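## Task

Pull the yellow garment out of the open laundry bag and get all of it into the bin. At the finish the remaining garment has to be fully inside the bag, and the bag must rest on the table, either standing or lying on its side. Release everything and move the grippers away at the end; anything that stays put only because the robot holds it is not counted.

## Robot and tools

ROBOT. Two arms, left_arm and right_arm, each a six-joint arm with a parallel two-finger gripper. Scene frame: origin on the table top midway between the arms, +z up, +x out across the table, left_arm on the +y side (the names are not image sides). Bases: left_arm at (+0.012, +0.286, 0) m, right_arm at (-0.034, -0.254, 0) m, both facing roughly +x. In each gripper's own frame the fingers point along +z and close along y. The reported end_effector_position is the spot between the finger pads, about 1 cm short of the tips; it can be slightly wrong, more so when the arm reaches far. Joint ranges (rad): waist -2.618 to 3.054, shoulder 0 to 3.142, elbow 0 to 3.142, wrist pitch and wrist yaw -1.571 to 1.571, wrist roll -2.094 to 2.094. A wrist camera hangs near each gripper and can collide with things.

ROW FORMAT (shared by execute_actions and move). One flat list of 14 numbers covering both arms, always all 14 even if one arm stays still: left dx, dy, dz, rx, ry, rz, opening, then right dx, dy, dz, rx, ry, rz, opening. Each value lies in [-1, 1]. dx..rz are an offset, not a pose: a displacement of that gripper relative to its measured pose at the start of the action (for the first action of a call, the last pose a result reported), expressed in the gripper's own axes. Scale: 1.0 equals 0.6 m for dx, dy, dz and 180 degrees for the rotation; rx, ry, rz form one rotation vector. Opening is absolute, not an offset: +1 is fully open (0.094 m), -1 is shut.

execute_actions(actions): a list of actions; each action is a table of up to 15 rows, one row per 1/30 s step, and if fewer rows are given the last row is held to fill 15 steps. Every row counts from the action's start pose, not from the prior row. An empty list just returns state and images. Per step the command is clipped to within 70 mm and 16 degrees of the measured pose, so large offsets need several actions; after an action the arm only continues to its last clipped pose.

move(target, speed, blocking): target is one 14-number row as above, an offset from the pose in the latest result that gave one. Each gripper follows a straight line toward its goal; both arms finish together, over 0.5 to 10 s (cut short at 10 s). speed is m/s, 0.002 to 0.5, default 0.25; turning is capped at twice that in rad/s. Openings are sent at the start. Paths ignore obstacles and the other arm, and actual motion may lag, stray, or overshoot the speed. blocking=false returns after 0.5 s while motion continues; then use wait or stop before sending anything else. The result adds a move: line with the ending (done, off_target, moving, held, fault), any limits (paced = the pose was clipped; held = a check blocked steps, after which the arm may jump fast) and each gripper's distance from its goal.

wait(seconds): 0 to 10; lets time pass with last commands held, returning early when a running move ends. stop(): brakes the running move; braking needs room, the fingers keep moving. zoom_image(camera, region): camera is cam_high (672x504), cam_left_wrist or cam_right_wrist (616x616 fisheye); region [x0, y0, x1, y1] in pixels from the top-left, at most 504 by 504. read_manual(section): only "licences", no motion. finished_scene(scene): ends the current scene, given its number; irreversible, and the goal must already hold and stay held.

RESULTS. A state line gives each gripper's position (m) and quat_wxyz in the scene frame. Hand target lines show where each controller is currently steering. grip_measured is finger opening on the command scale (the last joint value gives metres); each gripper may read up to about 1 mm off. Action results also list positions at some steps, with HELD marking steps where an arm was restrained. A pose unreachable line names an arm whose command the clearance check altered. FAULT or OVER-TEMPERATURE FAULT lines mean an arm stopped. MOTOR HOT warns from 75 °C; at 90 °C that arm halts 10 s; at 100 °C it drops and lets go.

PRACTICE. Arms tend to finish a centimetre or more low and may sag under zero offsets; to keep an arm in place, send the offset back to its desired pose in the first call of a reply, zeros afterward, raising the aim if it still sits low. The robot holds the last command while you compose a reply. To grasp, command an opening about 0.03 under grip_measured for a firm hold, less for a light one; thin cloth gets weaker grip. Occasional tugs may act on held items or push loose ones. Faster moves and goals set deeper past contact strike and press harder.

AVOID. Knocking or placing rigid objects (the bag, the bin) off the table fails the task; cloth does not count for that. Do not let the arms collide or press on each other. Avoid drops, slips, slams and hard pushes, and prefer smooth, low-effort motion. Before finishing, open the gripper and pull clear so nothing depends on the robot.

Each tool is called as name(argument=value, ...) on one line, values as JSON.

## Session

execute_actions(actions=[])

Scene clock: 0.00 s.
left_arm: end_effector_position=(+0.2297, -0.0542, +0.3064) grip_measured=+1.000 end_effector_quat_wxyz=(+0.255, +0.031, +0.902, -0.346) | right_arm: end_effector_position=(+0.0376, -0.4144, +0.2338) grip_measured=+1.000 end_effector_quat_wxyz=(+0.181, +0.886, +0.418, -0.082)
Joint positions: left_arm=[-1.069  1.393  1.495 -0.784 -0.039 -0.933  0.094] | right_arm=[-1.051  0.985  1.268 -1.526  0.234  1.304  0.094]
Joint velocities: left_arm=[-0.007 -0.002 -0.002 -0.037  0.007 -0.125  0.   ] | right_arm=[-0.007 -0.007 -0.012 -0.037  0.037  0.051  0.   ]
Motor temperatures (°C, as the motors report them): left_arm=[22 22 22 22 20 19] | right_arm=[21 21 22 21 20 20]
Hand target (left_arm): +0.230, -0.053, +0.312; +0.260, +0.032, +0.900, -0.349
Hand target (right_arm): +0.036, -0.416, +0.239; +0.190, +0.885, +0.416, -0.087

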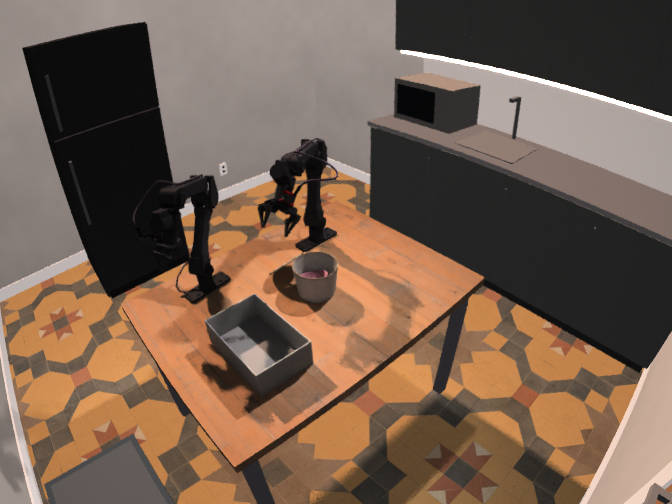

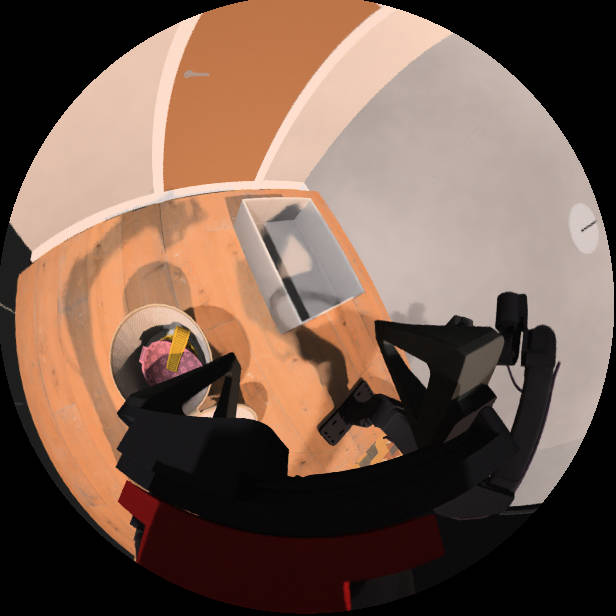

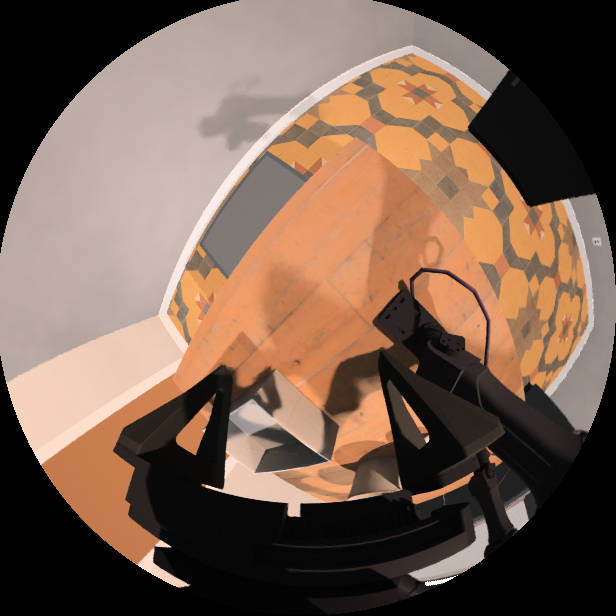

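move(target=[0,0.42,-0.33,0,0,0,1,0.703,-0.25,-0.24,-0.066,0.145,-0.708,0])

Scene clock: 5.63 s.
left_arm: end_effector_position=(+0.2041, +0.2617, +0.2687) grip_measured=+1.000 end_effector_quat_wxyz=(+0.299, -0.007, +0.914, -0.276) | right_arm: end_effector_position=(+0.1856, +0.0267, +0.1920) grip_measured=+0.001 end_effector_quat_wxyz=(+0.005, +0.012, +1.000, +0.028)
Joint positions: left_arm=[ 0.545  0.984  1.229 -1.559  0.806  0.468  0.094] | right_arm=[ 0.758  1.887  1.93  -1.564 -0.026  0.915  0.047]
Joint velocities: left_arm=[ 0.002  0.002 -0.002 -0.007 -0.022 -0.022  0.   ] | right_arm=[ 0.007 -0.002 -0.012  0.051 -0.022  0.022  0.   ]
Motor temperatures (°C, as the motors report them): left_arm=[22 23 23 22 20 19] | right_arm=[21 21 23 21 20 20]
Hand target (left_arm): +0.199, +0.259, +0.271; +0.303, -0.007, +0.912, -0.275
Hand target (right_arm): +0.187, +0.033, +0.201; +0.014, +0.002, +0.999, +0.041
Off the commanded pose (left_arm): 0.010 m, 11 deg.
Off the commanded pose (right_arm): 0.013 m, 3 deg.
joint sent to its limit (left arm) — the command would take joint 4 (wrist pitch) past its lower limit, so that joint was sent only as far as its limit.
joint sent to its limit (right arm) — the command would take joint 4 (wrist pitch) past its lower limit, so that joint was sent only as far as its limit.
move: off_target (left_arm, right_arm); limits=paced

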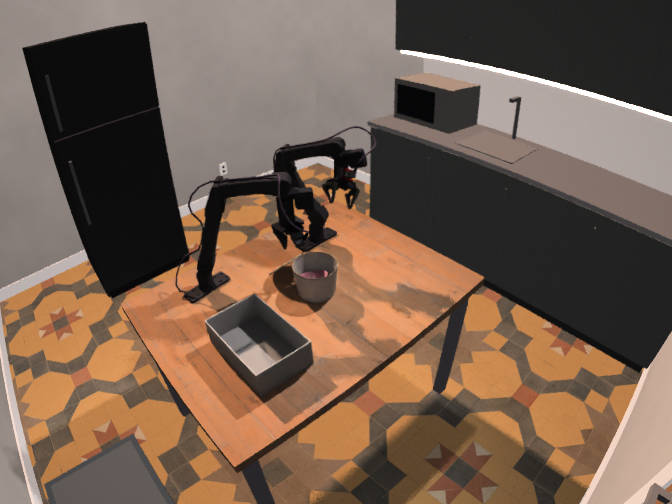

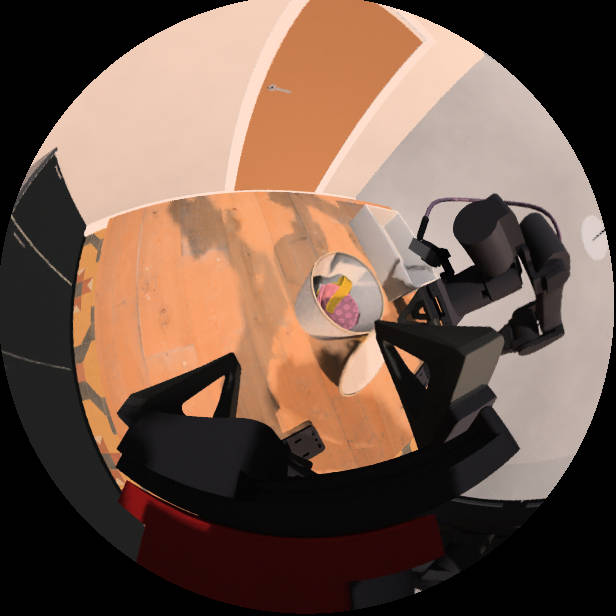

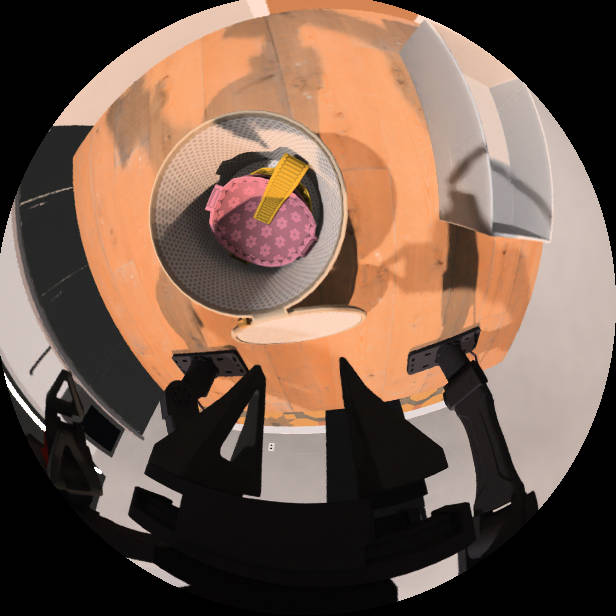

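move(target=[0,0,0,0,0,0,1,-0.2,0.04,0.05,0,-0.1,0.15,0])

Scene clock: 8.00 s.
left_arm: end_effector_position=(+0.2038, +0.2626, +0.2678) grip_measured=+1.000 end_effector_quat_wxyz=(+0.297, -0.007, +0.915, -0.272) | right_arm: end_effector_position=(+0.2950, +0.0472, +0.1526) grip_measured=+0.001 end_effector_quat_wxyz=(+0.132, +0.237, +0.962, +0.014)
Joint positions: left_arm=[ 0.545  0.984  1.229 -1.559  0.798  0.469  0.094] | right_arm=[ 0.692  2.131  2.097 -1.382  0.219  1.291  0.047]
Joint velocities: left_arm=[-0.012 -0.012  0.007 -0.066 -0.022 -0.022  0.   ] | right_arm=[ 0.002 -0.007  0.012  0.007  0.037 -0.051 -0.002]
Motor temperatures (°C, as the motors report them): left_arm=[22 23 23 22 20 19] | right_arm=[21 22 23 21 20 20]
Hand target (left_arm): +0.204, +0.262, +0.269; +0.299, -0.007, +0.914, -0.276
Hand target (right_arm): +0.306, +0.049, +0.164; +0.154, +0.247, +0.956, +0.027
Off the commanded pose (left_arm): 0.001 m, 0 deg.
Off the commanded pose (right_arm): 0.017 m, 3 deg.
move: off_target (right_arm)

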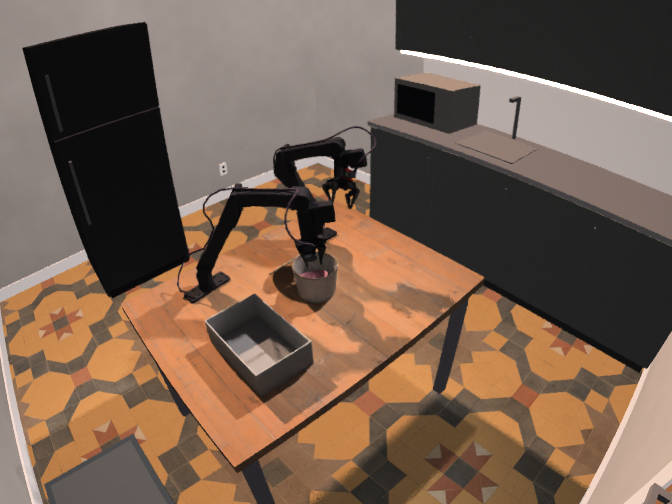

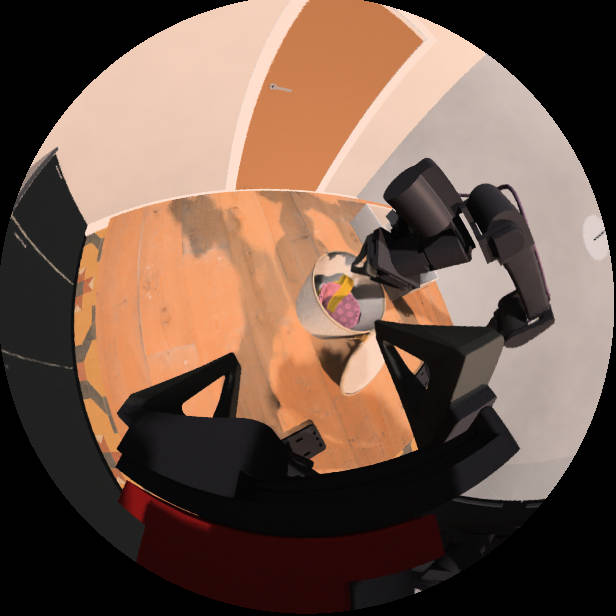

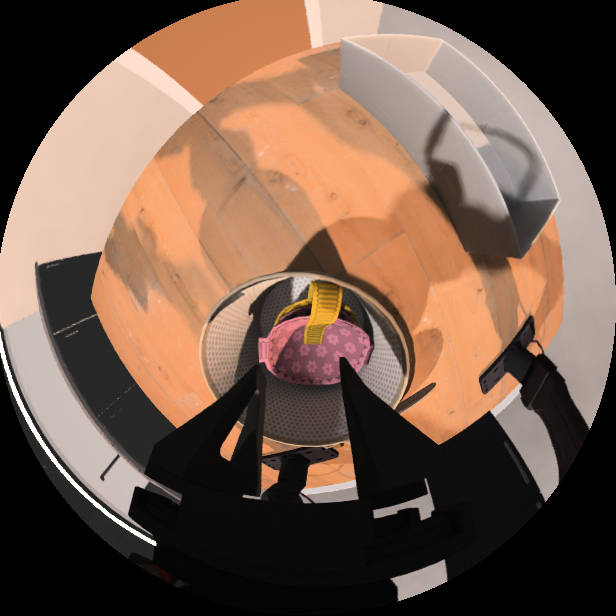

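move(target=[0,0,0,0,0,0,1,0.01,-0.03,0.125,0,-0.04,0,0], speed=0.1)

Scene clock: 9.83 s.
left_arm: end_effector_position=(+0.2035, +0.2635, +0.2669) grip_measured=+1.000 end_effector_quat_wxyz=(+0.296, -0.008, +0.917, -0.269) | right_arm: end_effector_position=(+0.2997, +0.0298, +0.0628) grip_measured=+0.001 end_effector_quat_wxyz=(+0.171, +0.237, +0.956, -0.014)
Joint positions: left_arm=[ 0.545  0.984  1.229 -1.559  0.791  0.469  0.094] | right_arm=[ 0.695  2.097  1.67  -0.998  0.314  1.292  0.047]
Joint velocities: left_arm=[ 0.007 -0.007  0.002 -0.022 -0.022 -0.066  0.   ] | right_arm=[ 0.027  0.007  0.002  0.022 -0.095 -0.051  0.001]
Motor temperatures (°C, as the motors report them): left_arm=[22 22 24 22 20 19] | right_arm=[21 23 23 21 20 20]
Hand target (left_arm): +0.204, +0.263, +0.268; +0.297, -0.007, +0.915, -0.272
Hand target (right_arm): +0.302, +0.030, +0.077; +0.192, +0.237, +0.952, -0.002
Off the commanded pose (left_arm): 0.001 m, 0 deg.
Off the commanded pose (right_arm): 0.015 m, 3 deg.
move: off_target (right_arm)

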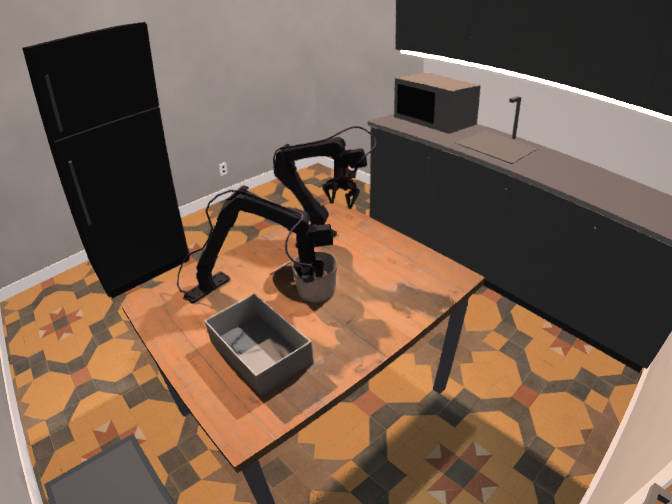

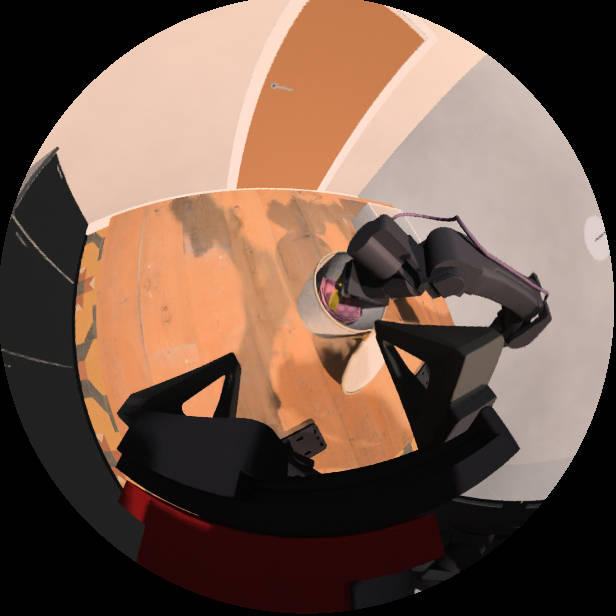

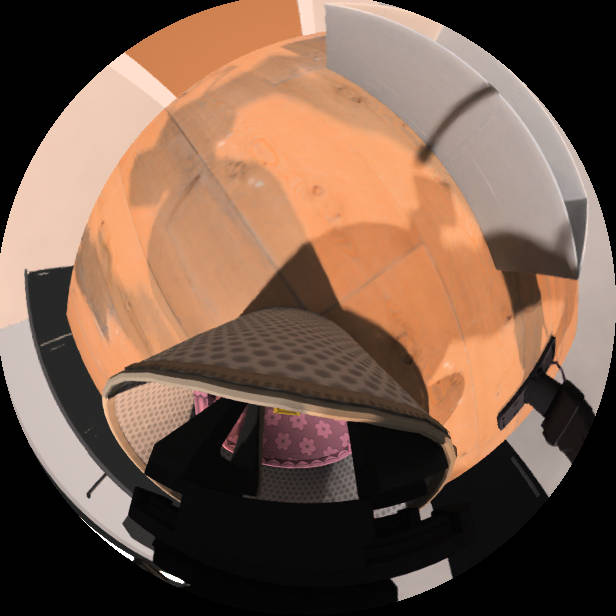

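Close and lift.

move(target=[0,0,0,0,0,0,1,0,0,0,0,0,0,-1])

move(target=[0,0,0,0,0,0,1,-0.07,0.01,-0.22,0,0,-0.1,-1], speed=0.06)

zoom_image(camera="cam_high", region=[220, 150, 420, 320])

Scene clock: 10.80 s.
left_arm: end_effector_position=(+0.2031, +0.2644, +0.2660) grip_measured=+1.000 end_effector_quat_wxyz=(+0.294, -0.008, +0.918, -0.266) | right_arm: end_effector_position=(+0.2993, +0.0306, +0.0625) grip_measured=-0.952 end_effector_quat_wxyz=(+0.169, +0.237, +0.956, -0.012)
Joint positions: left_arm=[ 0.545  0.984  1.229 -1.559  0.784  0.469  0.094] | right_arm=[ 0.695  2.097  1.67  -0.997  0.309  1.292  0.002]
Joint velocities: left_arm=[-0.002  0.012  0.007 -0.022 -0.11  -0.051  0.   ] | right_arm=[-0.017 -0.012 -0.002  0.022 -0.051 -0.051 -0.   ]
Motor temperatures (°C, as the motors report them): left_arm=[22 22 24 22 20 19] | right_arm=[21 23 23 21 20 20]
Hand target (left_arm): +0.203, +0.263, +0.267; +0.296, -0.008, +0.917, -0.269
Hand target (right_arm): +0.300, +0.030, +0.063; +0.171, +0.237, +0.956, -0.014
Off the commanded pose (left_arm): 0.001 m, 0 deg.
Off the commanded pose (right_arm): 0.001 m, 0 deg.
move: done

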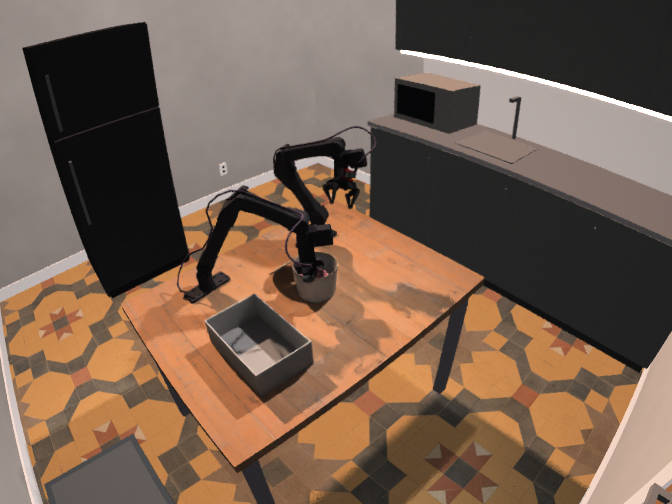

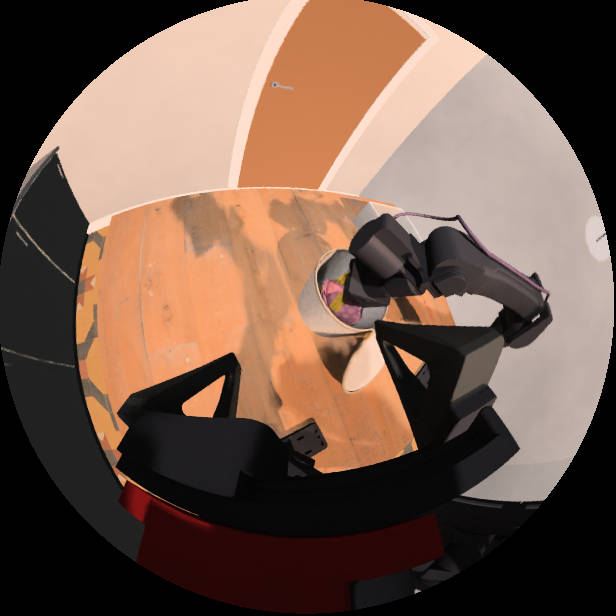

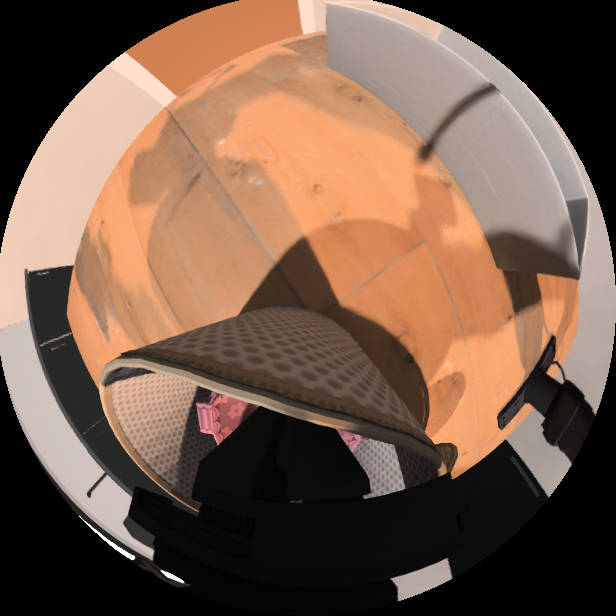

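Scene clock: 13.90 s.
left_arm: end_effector_position=(+0.2028, +0.2653, +0.2650) grip_measured=+1.000 end_effector_quat_wxyz=(+0.292, -0.009, +0.919, -0.263) | right_arm: end_effector_position=(+0.2923, +0.0293, +0.1902) grip_measured=-0.952 end_effector_quat_wxyz=(+0.156, +0.090, +0.983, -0.039)
Joint positions: left_arm=[ 0.545  0.984  1.229 -1.559  0.776  0.469  0.094] | right_arm=[ 0.7    2.138  2.252 -1.555  0.298  0.998  0.002]
Joint velocities: left_arm=[-0.022 -0.007 -0.007 -0.022 -0.037  0.007  0.   ] | right_arm=[ 0.002 -0.002 -0.007 -0.051  0.037  0.037 -0.002]
Motor temperatures (°C, as the motors report them): left_arm=[22 22 24 22 20 19] | right_arm=[21 24 24 21 20 20]
Hand target (left_arm): +0.203, +0.264, +0.266; +0.294, -0.008, +0.918, -0.266
Hand target (right_arm): +0.294, +0.032, +0.201; +0.169, +0.084, +0.981, -0.034
Off the commanded pose (left_arm): 0.001 m, 0 deg.
Off the commanded pose (right_arm): 0.011 m, 1 deg.
joint sent to its limit (right arm) — the command would take joint 4 (wrist pitch) past its lower limit, so that joint was sent only as far as its limit.
move: off_target (right_arm)

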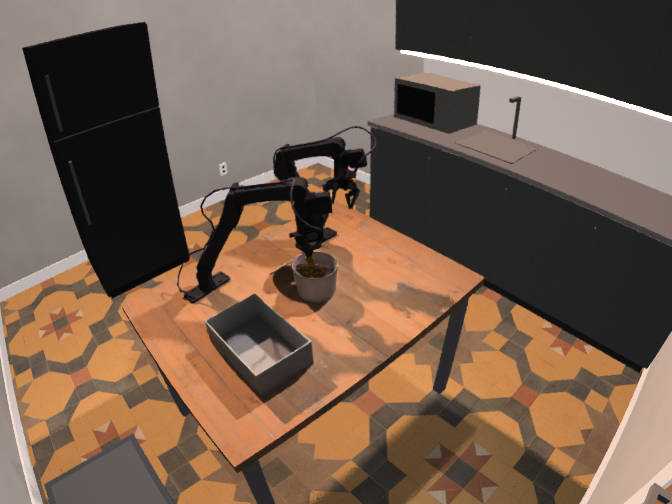

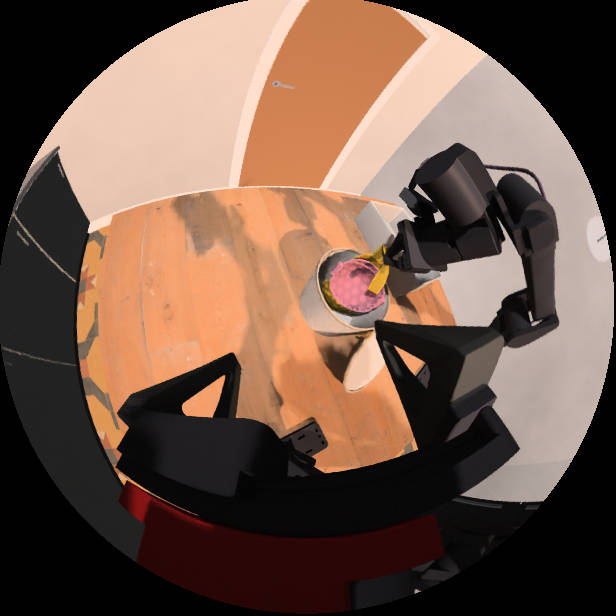

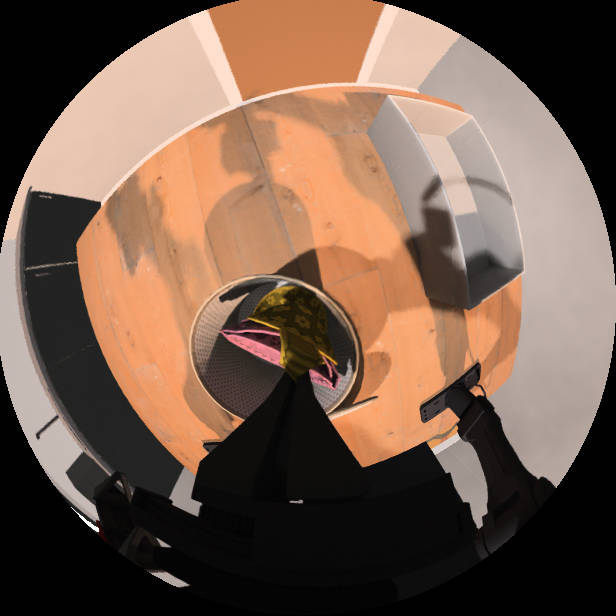

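Region (220, 150, 420, 320) of cam_high's 672x504 image, scaled by 2.520, with more detail than that image has; it fills the top 428 rows of this view, and the rest is white.

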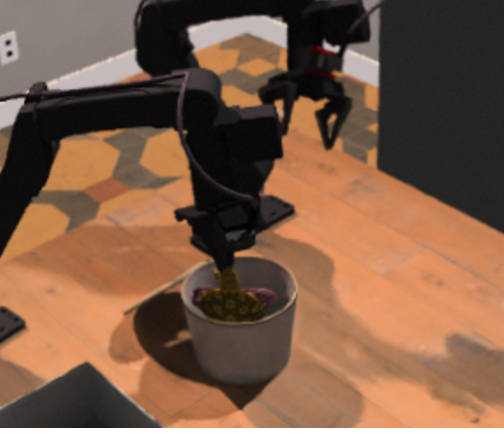

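move(target=[0,0,0,0,0,0,1,-0.11,0,-0.22,-0.14,-0.1,0,-1], speed=0.06)

zoom_image(camera="cam_high", region=[220, 150, 420, 320])

Scene clock: 19.00 s.
left_arm: end_effector_position=(+0.2025, +0.2662, +0.2642) grip_measured=+1.000 end_effector_quat_wxyz=(+0.291, -0.009, +0.921, -0.260) | right_arm: end_effector_position=(+0.3127, +0.0391, +0.3244) grip_measured=-0.952 end_effector_quat_wxyz=(+0.306, +0.043, +0.939, +0.149)
Joint positions: left_arm=[ 0.545  0.984  1.229 -1.559  0.769  0.469  0.094] | right_arm=[ 0.661  1.873  2.252 -1.293  0.244  0.803  0.002]
Joint velocities: left_arm=[-0.007 -0.012  0.002  0.007 -0.051 -0.007  0.   ] | right_arm=[-0.022 -0.007  0.007 -0.081 -0.037 -0.037 -0.001]
Motor temperatures (°C, as the motors report them): left_arm=[22 22 24 22 20 19] | right_arm=[21 25 23 21 20 20]
Hand target (left_arm): +0.203, +0.265, +0.265; +0.292, -0.009, +0.919, -0.263
Hand target (right_arm): +0.314, +0.034, +0.338; +0.323, +0.043, +0.932, +0.162
Off the commanded pose (left_arm): 0.001 m, 0 deg.
Off the commanded pose (right_arm): 0.014 m, 3 deg.
move: off_target (right_arm)

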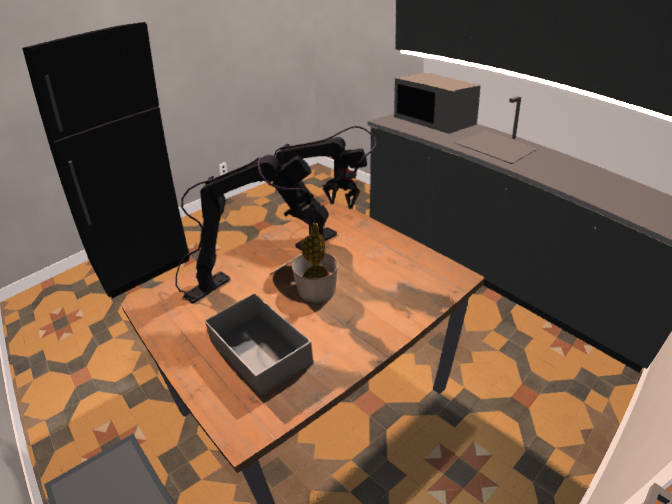

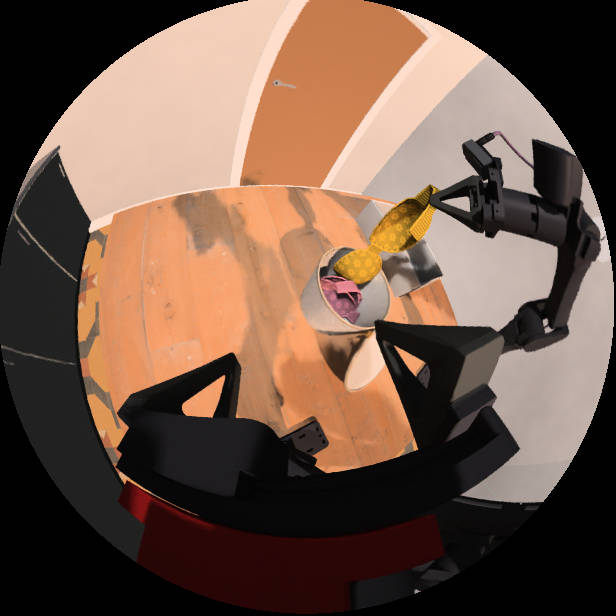

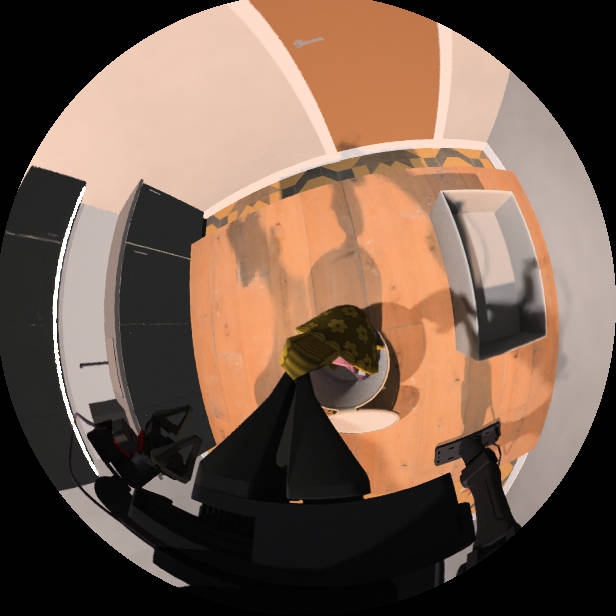

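Region (220, 150, 420, 320) of cam_high's 672x504 image, scaled by 2.520, with more detail than that image has; it fills the top 428 rows of this view, and the rest is white.

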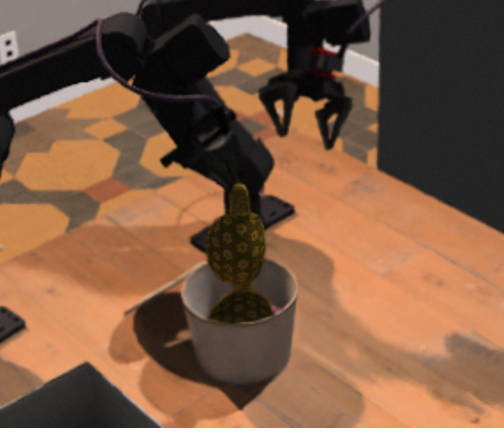

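move(target=[0,0,0,0,0,0,1,-0.205,0.06,-0.28,-0.14,-0.21,0,-1], speed=0.08)

Scene clock: 24.60 s.
left_arm: end_effector_position=(+0.2021, +0.2671, +0.2633) grip_measured=+1.000 end_effector_quat_wxyz=(+0.289, -0.010, +0.922, -0.257) | right_arm: end_effector_position=(+0.3168, +0.0211, +0.5185) grip_measured=-0.952 end_effector_quat_wxyz=(+0.576, +0.016, +0.754, +0.315)
Joint positions: left_arm=[ 0.545  0.984  1.229 -1.559  0.761  0.469  0.094] | right_arm=[ 0.647  1.567  2.07  -0.647  0.298  0.564  0.002]
Joint velocities: left_arm=[ 0.017  0.017 -0.002 -0.007 -0.007  0.066  0.   ] | right_arm=[ 0.012  0.002 -0.002  0.022 -0.051  0.066  0.   ]
Motor temperatures (°C, as the motors report them): left_arm=[22 22 24 22 20 19] | right_arm=[21 25 23 22 20 20]
Hand target (left_arm): +0.202, +0.266, +0.264; +0.291, -0.009, +0.921, -0.260
Hand target (right_arm): +0.312, +0.012, +0.535; +0.594, +0.017, +0.736, +0.324
Off the commanded pose (left_arm): 0.001 m, 0 deg.
Off the commanded pose (right_arm): 0.019 m, 3 deg.
move: off_target (right_arm)

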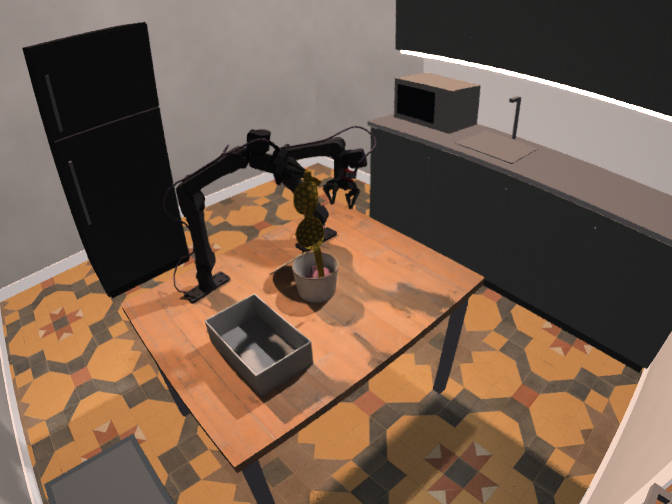

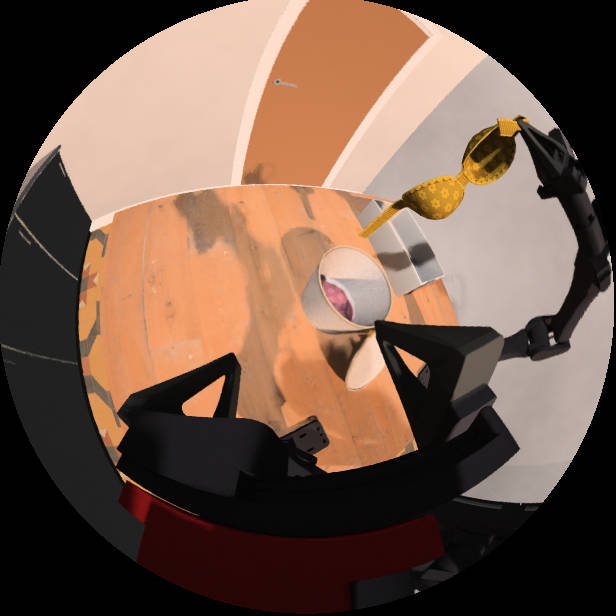

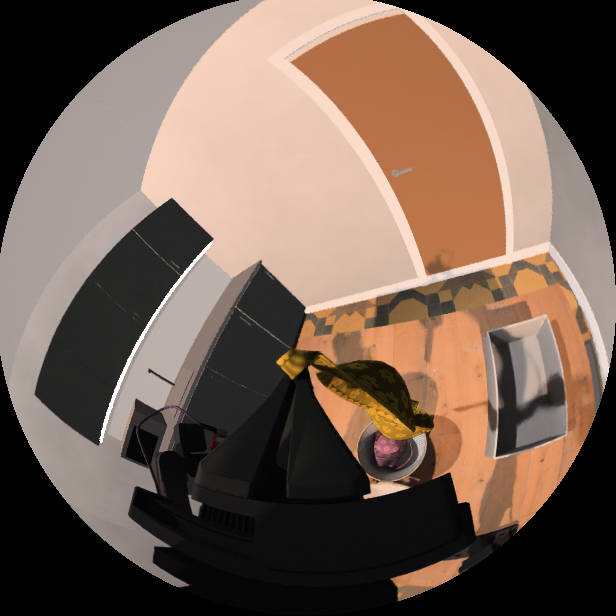

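move(target=[0,0,0,0,0,0,1,-0.24,-0.43,-0.172,0.143,-0.082,0.023,-1], speed=0.15)

Scene clock: 28.63 s.
left_arm: end_effector_position=(+0.2018, +0.2680, +0.2624) grip_measured=+1.000 end_effector_quat_wxyz=(+0.288, -0.010, +0.923, -0.254) | right_arm: end_effector_position=(+0.3601, -0.2881, +0.5174) grip_measured=-0.952 end_effector_quat_wxyz=(+0.626, +0.219, +0.733, +0.152)
Joint positions: left_arm=[ 0.545  0.984  1.229 -1.559  0.754  0.469  0.094] | right_arm=[-0.251  1.399  1.958 -0.729 -0.065  0.517  0.002]
Joint velocities: left_arm=[-0.017  0.012 -0.002 -0.007 -0.095 -0.022  0.   ] | right_arm=[-0.022 -0.002 -0.002 -0.022 -0.051  0.022 -0.   ]
Motor temperatures (°C, as the motors report them): left_arm=[22 22 24 22 20 19] | right_arm=[21 25 23 23 20 20]
Hand target (left_arm): +0.202, +0.267, +0.263; +0.289, -0.010, +0.922, -0.257
Hand target (right_arm): +0.358, -0.288, +0.532; +0.641, +0.207, +0.723, +0.153
Off the commanded pose (left_arm): 0.001 m, 0 deg.
Off the commanded pose (right_arm): 0.012 m, 2 deg.
move: off_target (right_arm)

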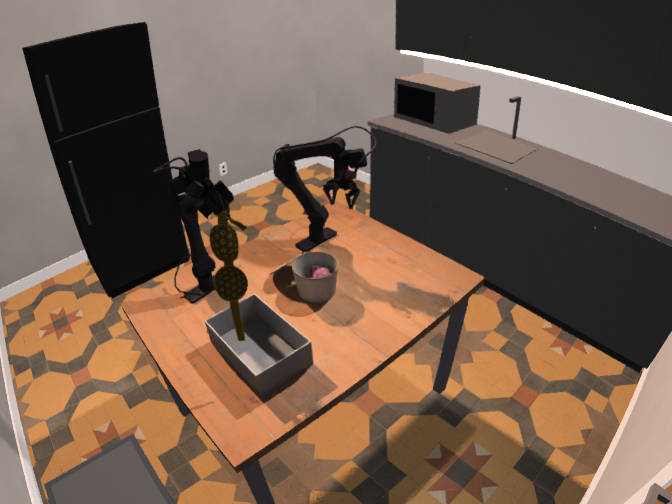

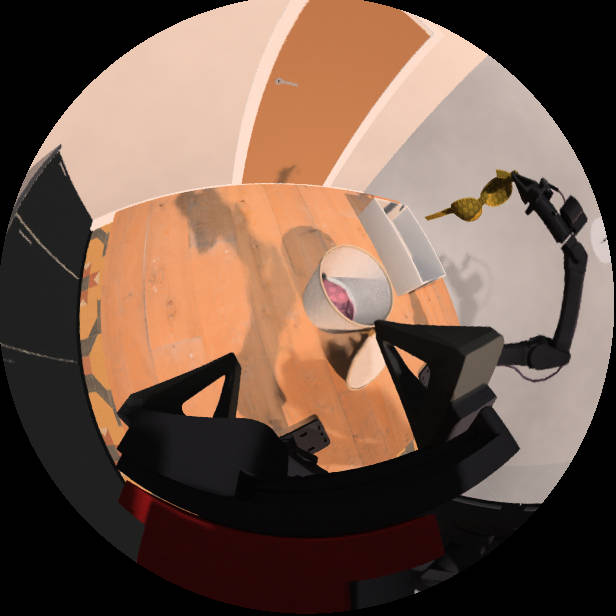

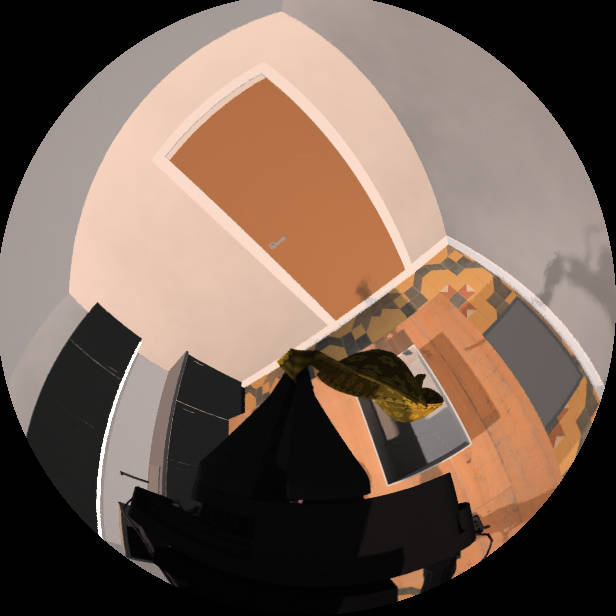

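move(target=[0,0,0,0,0,0,1,0.527,-0.247,0.166,0.143,0.24,-0.014,-1], speed=0.15)

move(target=[0,0,0,0,0,0,1,0,0,0,0,0,0,0.3])

move(target=[0,0,0,0,0,0,1,0,0,-0.2,0,0,0,0.3])

Scene clock: 32.33 s.
left_arm: end_effector_position=(+0.2015, +0.2689, +0.2616) grip_measured=+1.000 end_effector_quat_wxyz=(+0.286, -0.011, +0.925, -0.251) | right_arm: end_effector_position=(+0.4011, -0.2606, +0.1569) grip_measured=-0.952 end_effector_quat_wxyz=(+0.251, +0.266, +0.929, +0.054)
Joint positions: left_arm=[ 0.545  0.984  1.229 -1.559  0.747  0.469  0.094] | right_arm=[-0.138  1.724  1.457 -0.786  0.031  0.544  0.002]
Joint velocities: left_arm=[-0.007 -0.002 -0.007 -0.022 -0.022  0.022  0.   ] | right_arm=[ 0.002 -0.017 -0.007 -0.051  0.022 -0.007 -0.001]
Motor temperatures (°C, as the motors report them): left_arm=[22 22 24 22 20 19] | right_arm=[21 24 23 23 20 20]
Hand target (left_arm): +0.202, +0.268, +0.262; +0.288, -0.010, +0.923, -0.254
Hand target (right_arm): +0.401, -0.260, +0.156; +0.254, +0.268, +0.928, +0.048
Off the commanded pose (left_arm): 0.001 m, 0 deg.
Off the commanded pose (right_arm): 0.002 m, 1 deg.
move: done

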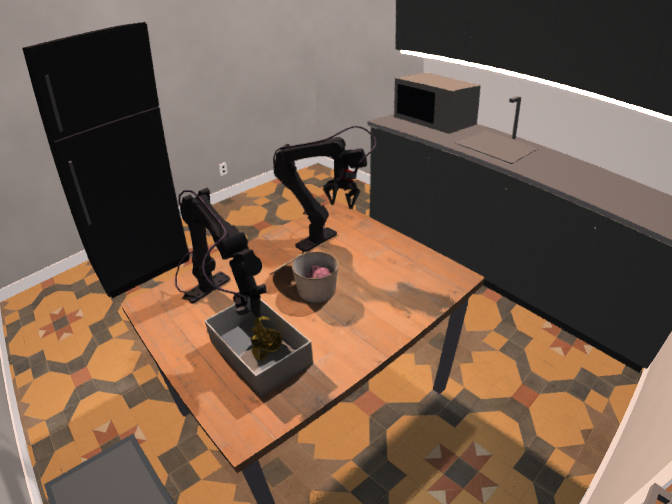

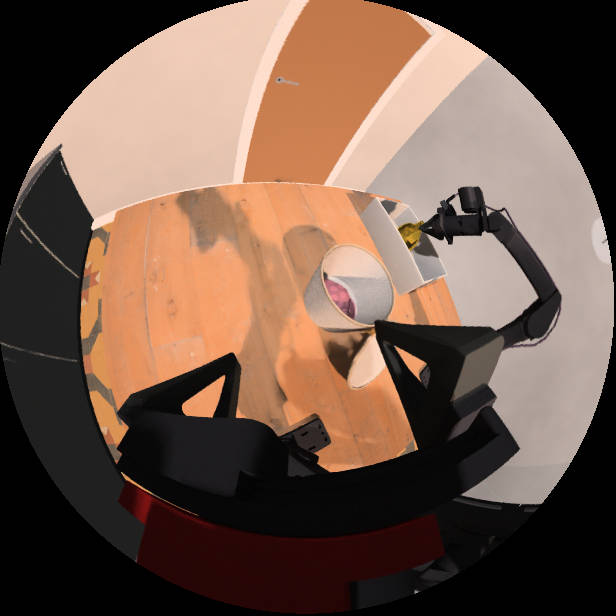

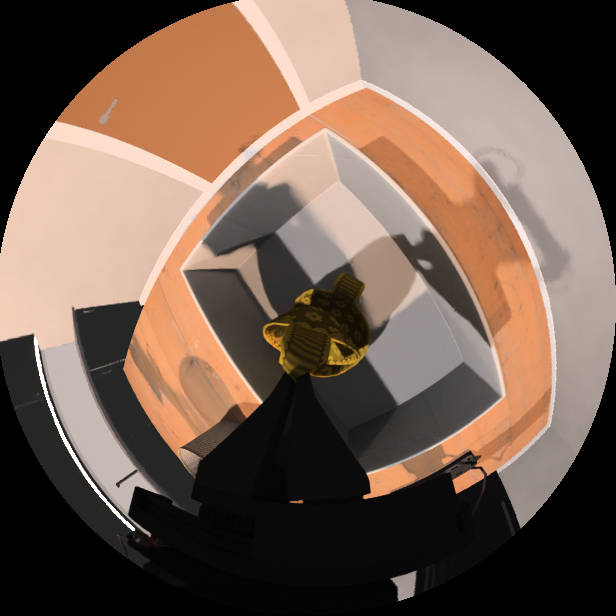

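Scene clock: 32.83 s.
left_arm: end_effector_position=(+0.2011, +0.2698, +0.2608) grip_measured=+1.000 end_effector_quat_wxyz=(+0.285, -0.011, +0.926, -0.249) | right_arm: end_effector_position=(+0.4011, -0.2606, +0.1569) grip_measured=+0.299 end_effector_quat_wxyz=(+0.251, +0.266, +0.929, +0.054)
Joint positions: left_arm=[ 0.545  0.984  1.229 -1.559  0.74   0.469  0.094] | right_arm=[-0.138  1.724  1.457 -0.786  0.031  0.544  0.061]
Joint velocities: left_arm=[ 0.012 -0.002 -0.007 -0.095 -0.037  0.022  0.   ] | right_arm=[ 0.002 -0.002  0.002  0.007  0.051  0.11   0.   ]
Motor temperatures (°C, as the motors report them): left_arm=[22 22 24 22 20 19] | right_arm=[21 24 23 23 20 20]
Hand target (left_arm): +0.201, +0.269, +0.262; +0.286, -0.011, +0.925, -0.251
Hand target (right_arm): +0.401, -0.261, +0.157; +0.251, +0.266, +0.929, +0.054
Off the commanded pose (left_arm): 0.001 m, 0 deg.
Off the commanded pose (right_arm): 0.000 m, 0 deg.
move: done

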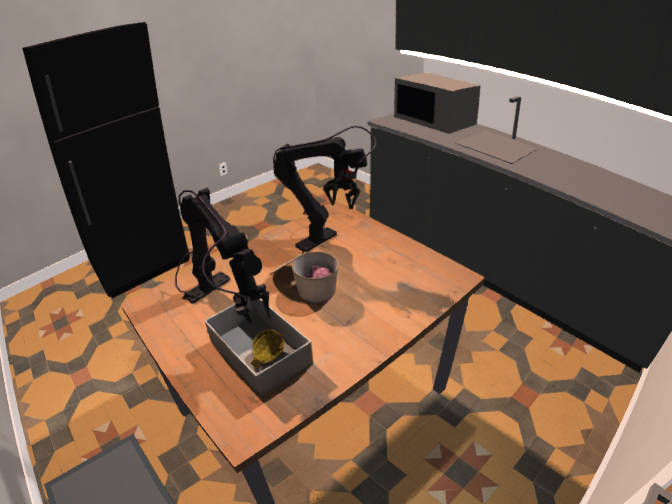

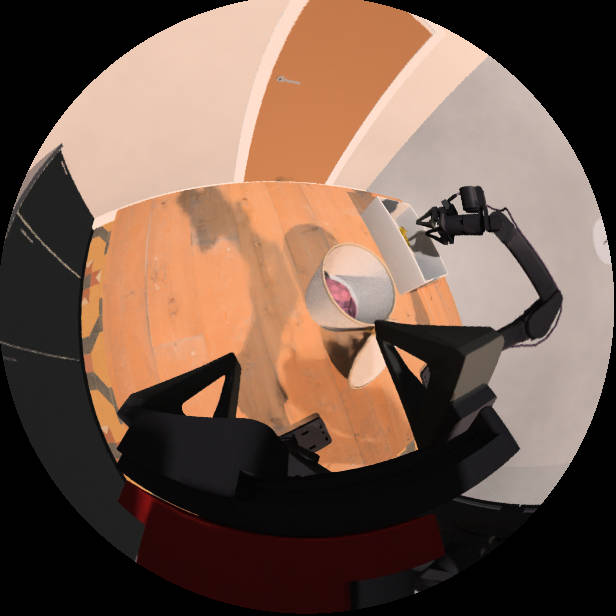

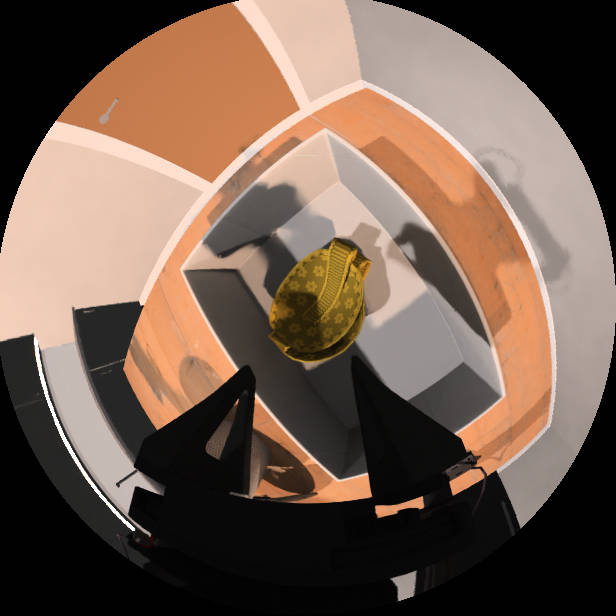

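Scene clock: 34.07 s.
left_arm: end_effector_position=(+0.2008, +0.2707, +0.2600) grip_measured=+1.000 end_effector_quat_wxyz=(+0.283, -0.012, +0.927, -0.246) | right_arm: end_effector_position=(+0.3403, -0.2568, +0.2471) grip_measured=+0.299 end_effector_quat_wxyz=(+0.233, +0.266, +0.934, +0.051)
Joint positions: left_arm=[ 0.545  0.984  1.229 -1.559  0.733  0.469  0.094] | right_arm=[-0.129  1.579  1.681 -1.192  0.031  0.552  0.061]
Joint velocities: left_arm=[-0.017  0.012  0.002  0.022 -0.037  0.051  0.   ] | right_arm=[-0.007  0.022 -0.002 -0.051 -0.095 -0.081  0.   ]
Motor temperatures (°C, as the motors report them): left_arm=[22 22 24 22 20 19] | right_arm=[21 24 24 23 20 20]
Hand target (left_arm): +0.201, +0.270, +0.261; +0.285, -0.011, +0.926, -0.249
Hand target (right_arm): +0.342, -0.255, +0.262; +0.251, +0.266, +0.929, +0.054
Off the commanded pose (left_arm): 0.001 m, 0 deg.
Off the commanded pose (right_arm): 0.014 m, 2 deg.
move: off_target (right_arm)

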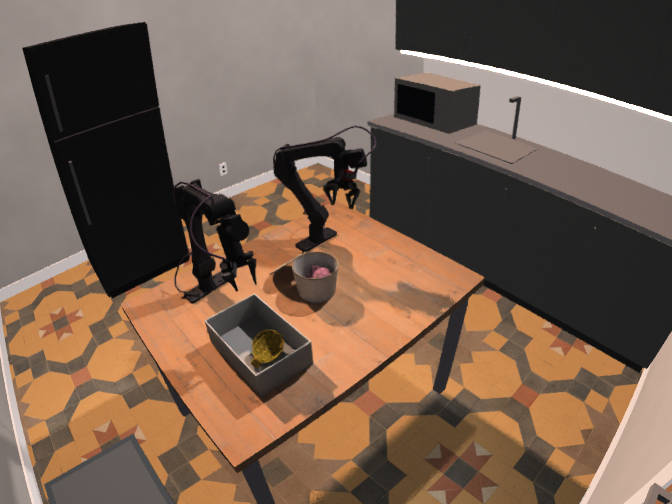

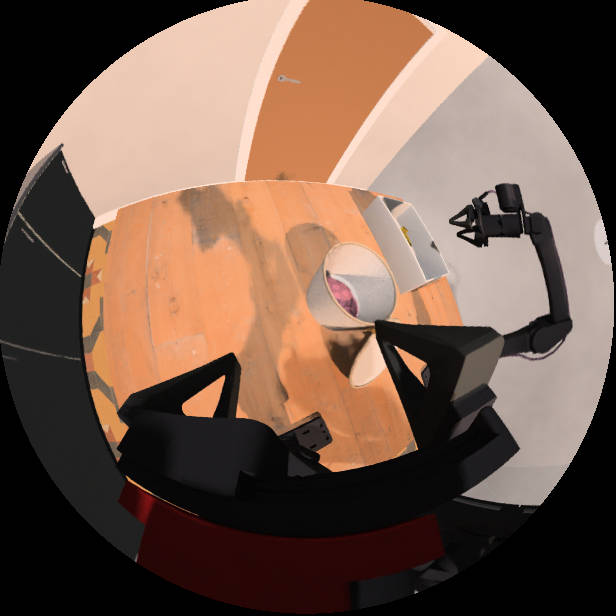

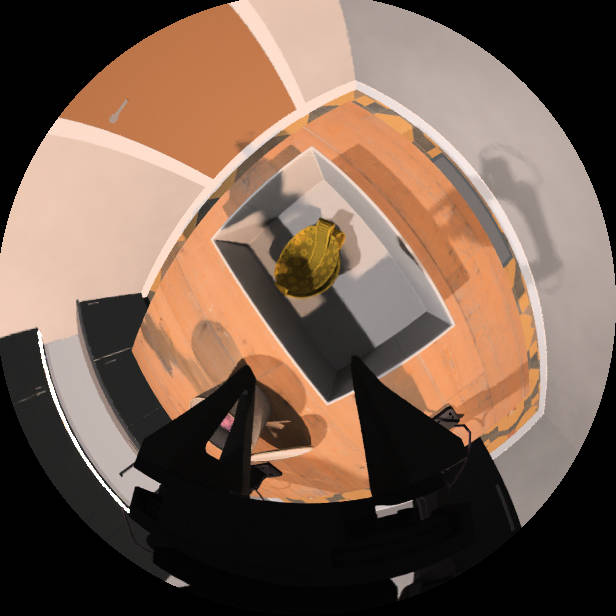

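finished_scene(scene=2)

The scene is finished: the task was done.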